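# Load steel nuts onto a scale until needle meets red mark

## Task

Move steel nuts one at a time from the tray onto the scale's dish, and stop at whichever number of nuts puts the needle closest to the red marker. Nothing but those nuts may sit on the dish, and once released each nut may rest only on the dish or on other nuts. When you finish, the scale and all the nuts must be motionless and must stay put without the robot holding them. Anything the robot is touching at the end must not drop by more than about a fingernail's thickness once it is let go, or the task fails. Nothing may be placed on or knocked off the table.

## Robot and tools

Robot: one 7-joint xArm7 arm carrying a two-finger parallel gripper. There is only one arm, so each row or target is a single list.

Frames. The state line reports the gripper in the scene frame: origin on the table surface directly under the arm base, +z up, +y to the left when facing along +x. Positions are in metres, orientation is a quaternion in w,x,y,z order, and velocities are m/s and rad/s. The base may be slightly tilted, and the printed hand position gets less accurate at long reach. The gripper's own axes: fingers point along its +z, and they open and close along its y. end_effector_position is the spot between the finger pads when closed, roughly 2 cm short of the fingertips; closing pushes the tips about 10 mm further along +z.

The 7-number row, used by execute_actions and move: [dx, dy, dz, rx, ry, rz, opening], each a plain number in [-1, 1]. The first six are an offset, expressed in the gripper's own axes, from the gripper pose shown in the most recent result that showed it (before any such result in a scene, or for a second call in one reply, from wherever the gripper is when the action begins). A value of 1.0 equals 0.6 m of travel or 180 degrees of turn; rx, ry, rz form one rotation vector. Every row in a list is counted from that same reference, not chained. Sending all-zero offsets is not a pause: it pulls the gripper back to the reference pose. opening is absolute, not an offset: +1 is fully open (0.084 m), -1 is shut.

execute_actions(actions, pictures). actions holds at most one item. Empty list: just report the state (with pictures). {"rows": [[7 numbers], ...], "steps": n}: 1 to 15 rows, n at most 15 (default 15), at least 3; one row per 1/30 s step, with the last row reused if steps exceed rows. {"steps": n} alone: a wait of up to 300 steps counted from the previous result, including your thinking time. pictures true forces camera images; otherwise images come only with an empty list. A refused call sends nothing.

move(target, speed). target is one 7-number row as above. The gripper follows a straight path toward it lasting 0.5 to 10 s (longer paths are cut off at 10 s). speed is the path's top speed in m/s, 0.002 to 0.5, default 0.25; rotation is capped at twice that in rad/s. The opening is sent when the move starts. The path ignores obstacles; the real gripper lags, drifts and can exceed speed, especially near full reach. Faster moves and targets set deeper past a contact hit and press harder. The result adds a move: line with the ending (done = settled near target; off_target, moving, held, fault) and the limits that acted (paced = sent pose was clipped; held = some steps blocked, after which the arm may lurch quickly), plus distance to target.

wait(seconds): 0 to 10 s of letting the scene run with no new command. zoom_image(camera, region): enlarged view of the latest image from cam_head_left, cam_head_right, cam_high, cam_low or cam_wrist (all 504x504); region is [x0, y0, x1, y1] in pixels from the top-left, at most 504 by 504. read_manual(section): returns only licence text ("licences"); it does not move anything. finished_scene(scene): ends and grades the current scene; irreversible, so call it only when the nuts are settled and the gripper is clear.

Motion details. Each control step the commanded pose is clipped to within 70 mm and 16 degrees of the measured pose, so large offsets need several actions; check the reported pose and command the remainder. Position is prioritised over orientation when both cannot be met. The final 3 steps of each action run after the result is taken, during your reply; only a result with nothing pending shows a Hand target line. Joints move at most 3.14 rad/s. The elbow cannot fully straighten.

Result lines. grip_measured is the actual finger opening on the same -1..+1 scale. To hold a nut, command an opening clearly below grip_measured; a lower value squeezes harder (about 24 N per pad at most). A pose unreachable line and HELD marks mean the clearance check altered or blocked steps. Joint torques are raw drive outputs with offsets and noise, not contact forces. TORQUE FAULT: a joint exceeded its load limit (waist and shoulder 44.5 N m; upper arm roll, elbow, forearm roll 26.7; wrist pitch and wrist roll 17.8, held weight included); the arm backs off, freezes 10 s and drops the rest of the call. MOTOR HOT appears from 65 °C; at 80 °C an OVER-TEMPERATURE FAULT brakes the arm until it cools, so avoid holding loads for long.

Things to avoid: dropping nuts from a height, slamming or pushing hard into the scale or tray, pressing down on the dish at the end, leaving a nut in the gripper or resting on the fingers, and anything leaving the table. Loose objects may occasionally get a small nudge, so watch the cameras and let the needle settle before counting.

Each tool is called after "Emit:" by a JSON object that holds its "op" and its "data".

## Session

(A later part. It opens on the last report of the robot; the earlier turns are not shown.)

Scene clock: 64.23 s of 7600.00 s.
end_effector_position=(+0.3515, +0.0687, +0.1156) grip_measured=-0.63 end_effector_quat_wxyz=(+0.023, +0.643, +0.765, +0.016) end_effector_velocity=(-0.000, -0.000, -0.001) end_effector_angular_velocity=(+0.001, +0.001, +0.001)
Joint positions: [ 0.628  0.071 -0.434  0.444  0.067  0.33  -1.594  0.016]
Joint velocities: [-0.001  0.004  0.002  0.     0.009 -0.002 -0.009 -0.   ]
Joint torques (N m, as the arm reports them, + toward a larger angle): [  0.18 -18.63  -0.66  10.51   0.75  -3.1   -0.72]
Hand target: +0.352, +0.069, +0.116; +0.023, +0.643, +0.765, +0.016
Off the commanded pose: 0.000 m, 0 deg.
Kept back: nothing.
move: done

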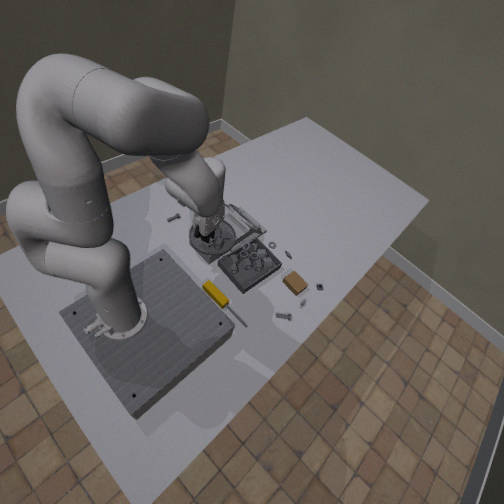

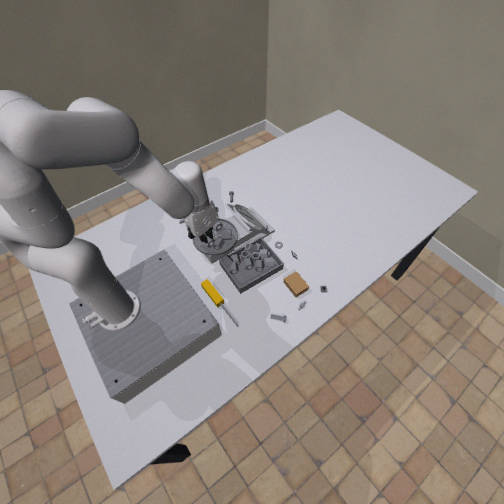

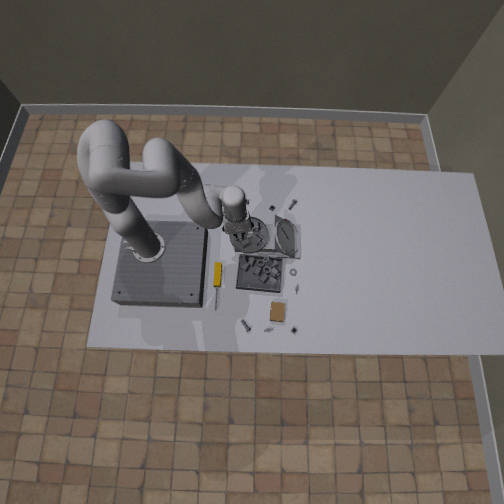

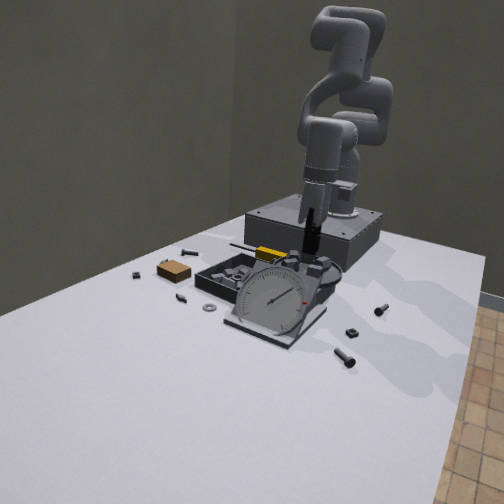

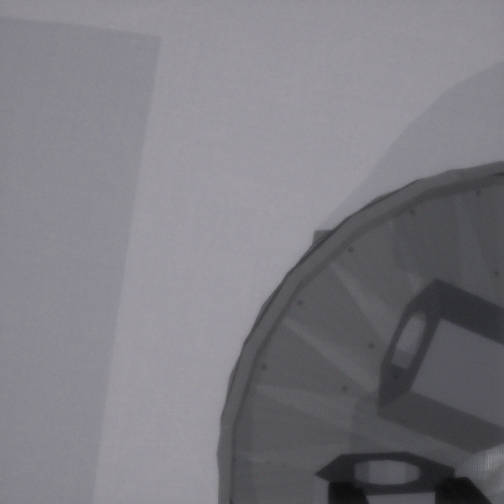

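Contact made; release and retreat.

Emit:
{"op": "execute_actions", "data": {"actions": [{"rows":[[0,0,0,0,0,0,-0.1]],"steps":10}]}}

Emit:
{"op": "move", "data": {"target": [0,0,-0.25,0,0,0,0.1], "speed": 0.15}}

Emit:
{"op": "wait", "data": {"seconds": 1.5}}

Emit:
{"op": "zoom_image", "data": {"camera": "cam_low", "region": [240,220,360,340]}}

Emit:
{"op": "zoom_image", "data": {"camera": "cam_head_left", "region": [170,200,290,300]}}

Scene clock: 64.57 s of 7600.00 s.
end_effector_position=(+0.3518, +0.0687, +0.1158) grip_measured=-0.11 end_effector_quat_wxyz=(+0.023, +0.643, +0.765, +0.016) end_effector_velocity=(-0.002, -0.000, -0.002) end_effector_angular_velocity=(-0.002, +0.006, +0.001)
Joint positions: [ 0.628  0.071 -0.434  0.444  0.067  0.33  -1.594  0.039]
Joint velocities: [ 0.001  0.002  0.    -0.003 -0.001  0.001  0.002  0.   ]
Joint torques (N m, as the arm reports them, + toward a larger angle): [  0.38 -18.74  -0.55  10.02   0.32  -2.95  -0.52]
Steps of this call (steps 1 to 3: nothing new was sent; steps 4 to 10: the first 7 steps of this action). Readings (end_effector_position):
4: (+0.3516, +0.0687, +0.1156)
5: (+0.3517, +0.0687, +0.1157)
7: (+0.3519, +0.0687, +0.1158)
10: the state above

Scene clock: 66.23 s of 7600.00 s.
end_effector_position=(+0.3433, +0.0694, +0.2653) grip_measured=+0.09 end_effector_quat_wxyz=(+0.022, +0.643, +0.765, +0.015) end_effector_velocity=(+0.001, -0.000, +0.004) end_effector_angular_velocity=(+0.000, -0.003, -0.001)
Joint positions: [ 0.59  -0.404 -0.394  0.56  -0.206  0.898 -1.38   0.048]
Joint velocities: [-0.001 -0.006  0.001  0.006 -0.001  0.008  0.001 -0.   ]
Joint torques (N m, as the arm reports them, + toward a larger angle): [  0.33 -11.5    4.19  13.95   0.54  -3.19  -0.72]
Hand target: +0.344, +0.069, +0.266; +0.023, +0.643, +0.765, +0.016
Off your previous action's commanded pose: 0.000 m, 0 deg at its last step (step 3 of this call).
Off the commanded pose: 0.000 m, 0 deg.
Kept back: nothing.
move: done

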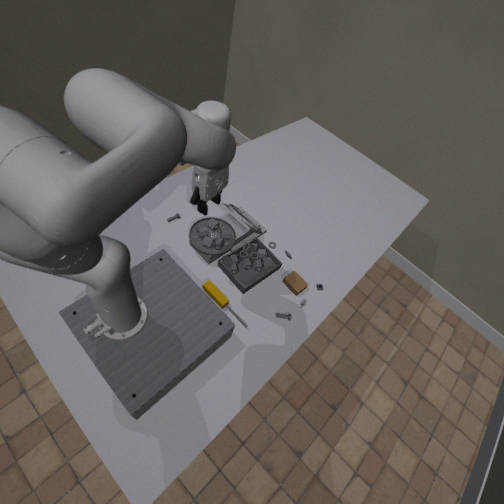

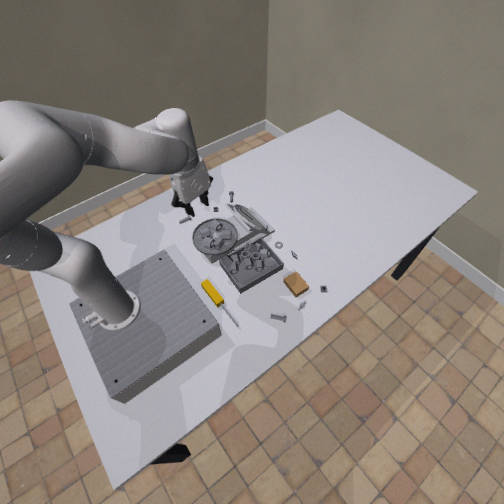

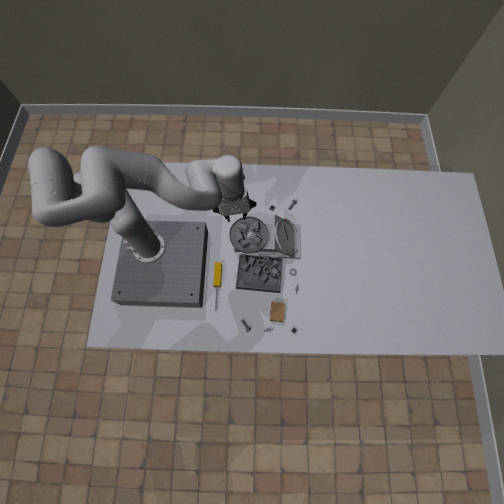

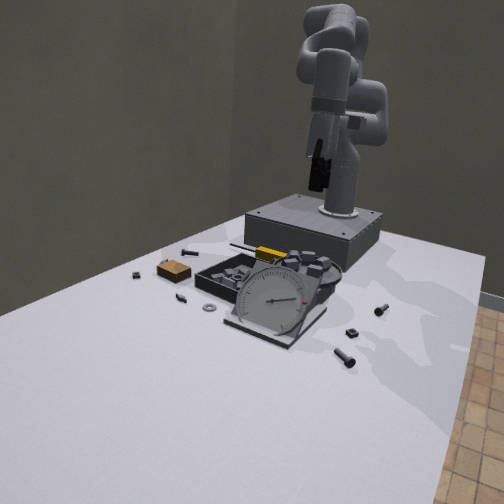

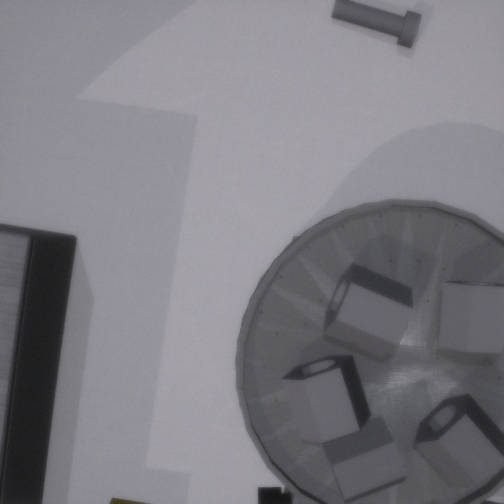

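Scene clock: 67.73 s of 7600.00 s.
end_effector_position=(+0.3436, +0.0695, +0.2659) grip_measured=+0.09 end_effector_quat_wxyz=(+0.023, +0.643, +0.765, +0.016) end_effector_velocity=(-0.000, +0.000, +0.000) end_effector_angular_velocity=(+0.001, +0.000, -0.000)
Joint positions: [ 0.59  -0.405 -0.394  0.561 -0.206  0.898 -1.38   0.048]
Joint velocities: [ 0.    -0.     0.    -0.     0.001 -0.     0.    -0.   ]
Joint torques (N m, as the arm reports them, + toward a larger angle): [  0.02 -11.45   4.03  14.1    0.63  -3.1   -0.57]
Hand target: +0.344, +0.069, +0.266; +0.023, +0.643, +0.765, +0.016
Off the commanded pose: 0.001 m, 0 deg.
Kept back: nothing.
Steps of this call (steps 1 to 45: nothing new was sent). Readings (end_effector_position):
1: (+0.3434, +0.0694, +0.2654)
2: (+0.3434, +0.0694, +0.2655)
4: (+0.3435, +0.0694, +0.2656)
8: (+0.3435, +0.0695, +0.2658)
45: the state above

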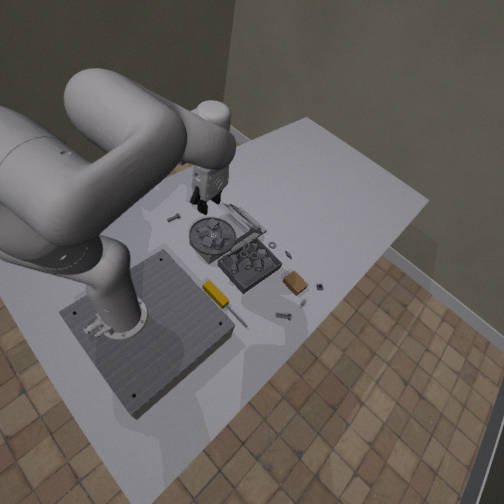

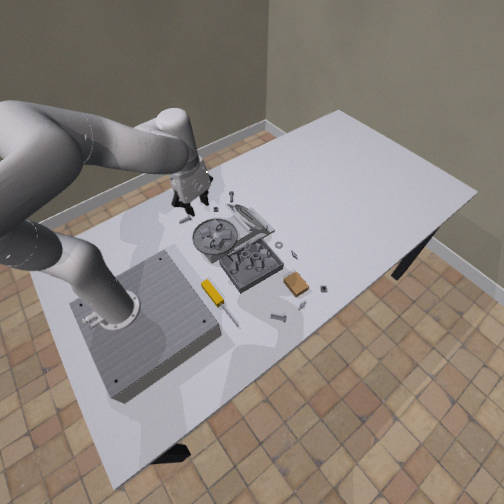

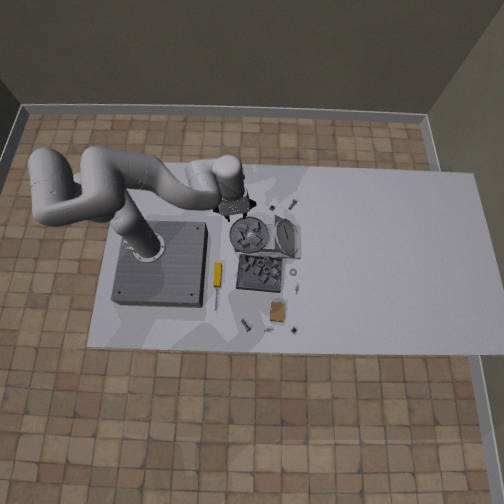

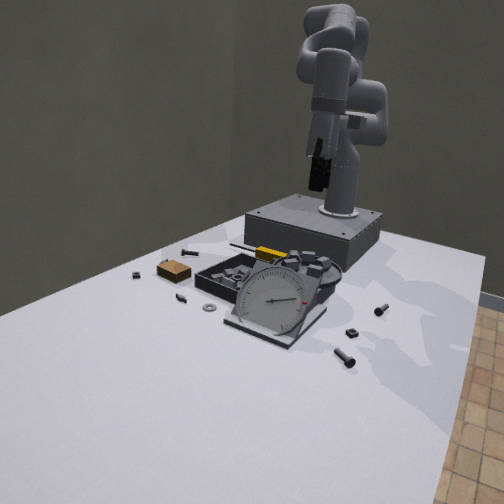

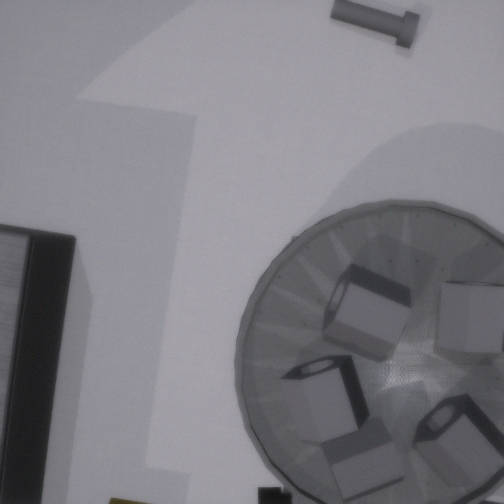

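Region (240, 220, 360, 340) of cam_low's 504x504 image, scaled by 4.200, with more detail than that image has.

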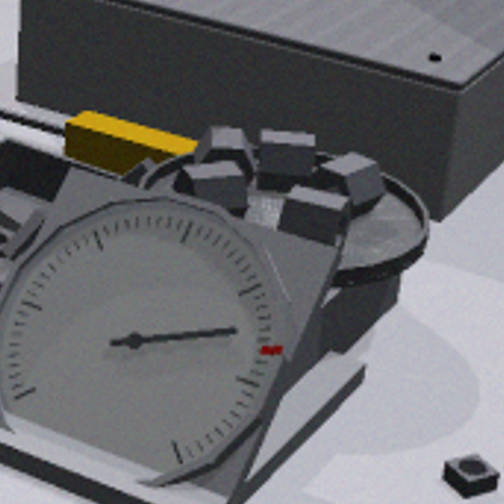

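Region (170, 200, 290, 300) of cam_head_left's 504x504 image, scaled by 4.200, with more detail than that image has.

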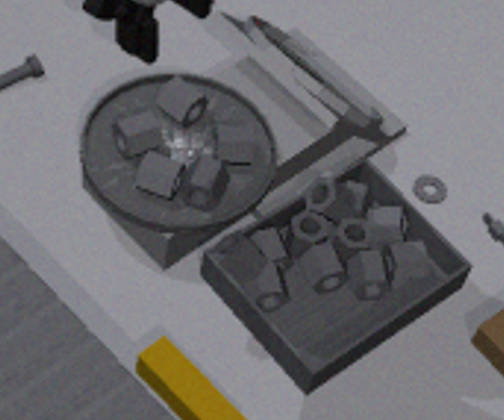

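Emit:
{"op": "finished_scene", "data": {"scene": 2}}

The scene is finished: the task was done.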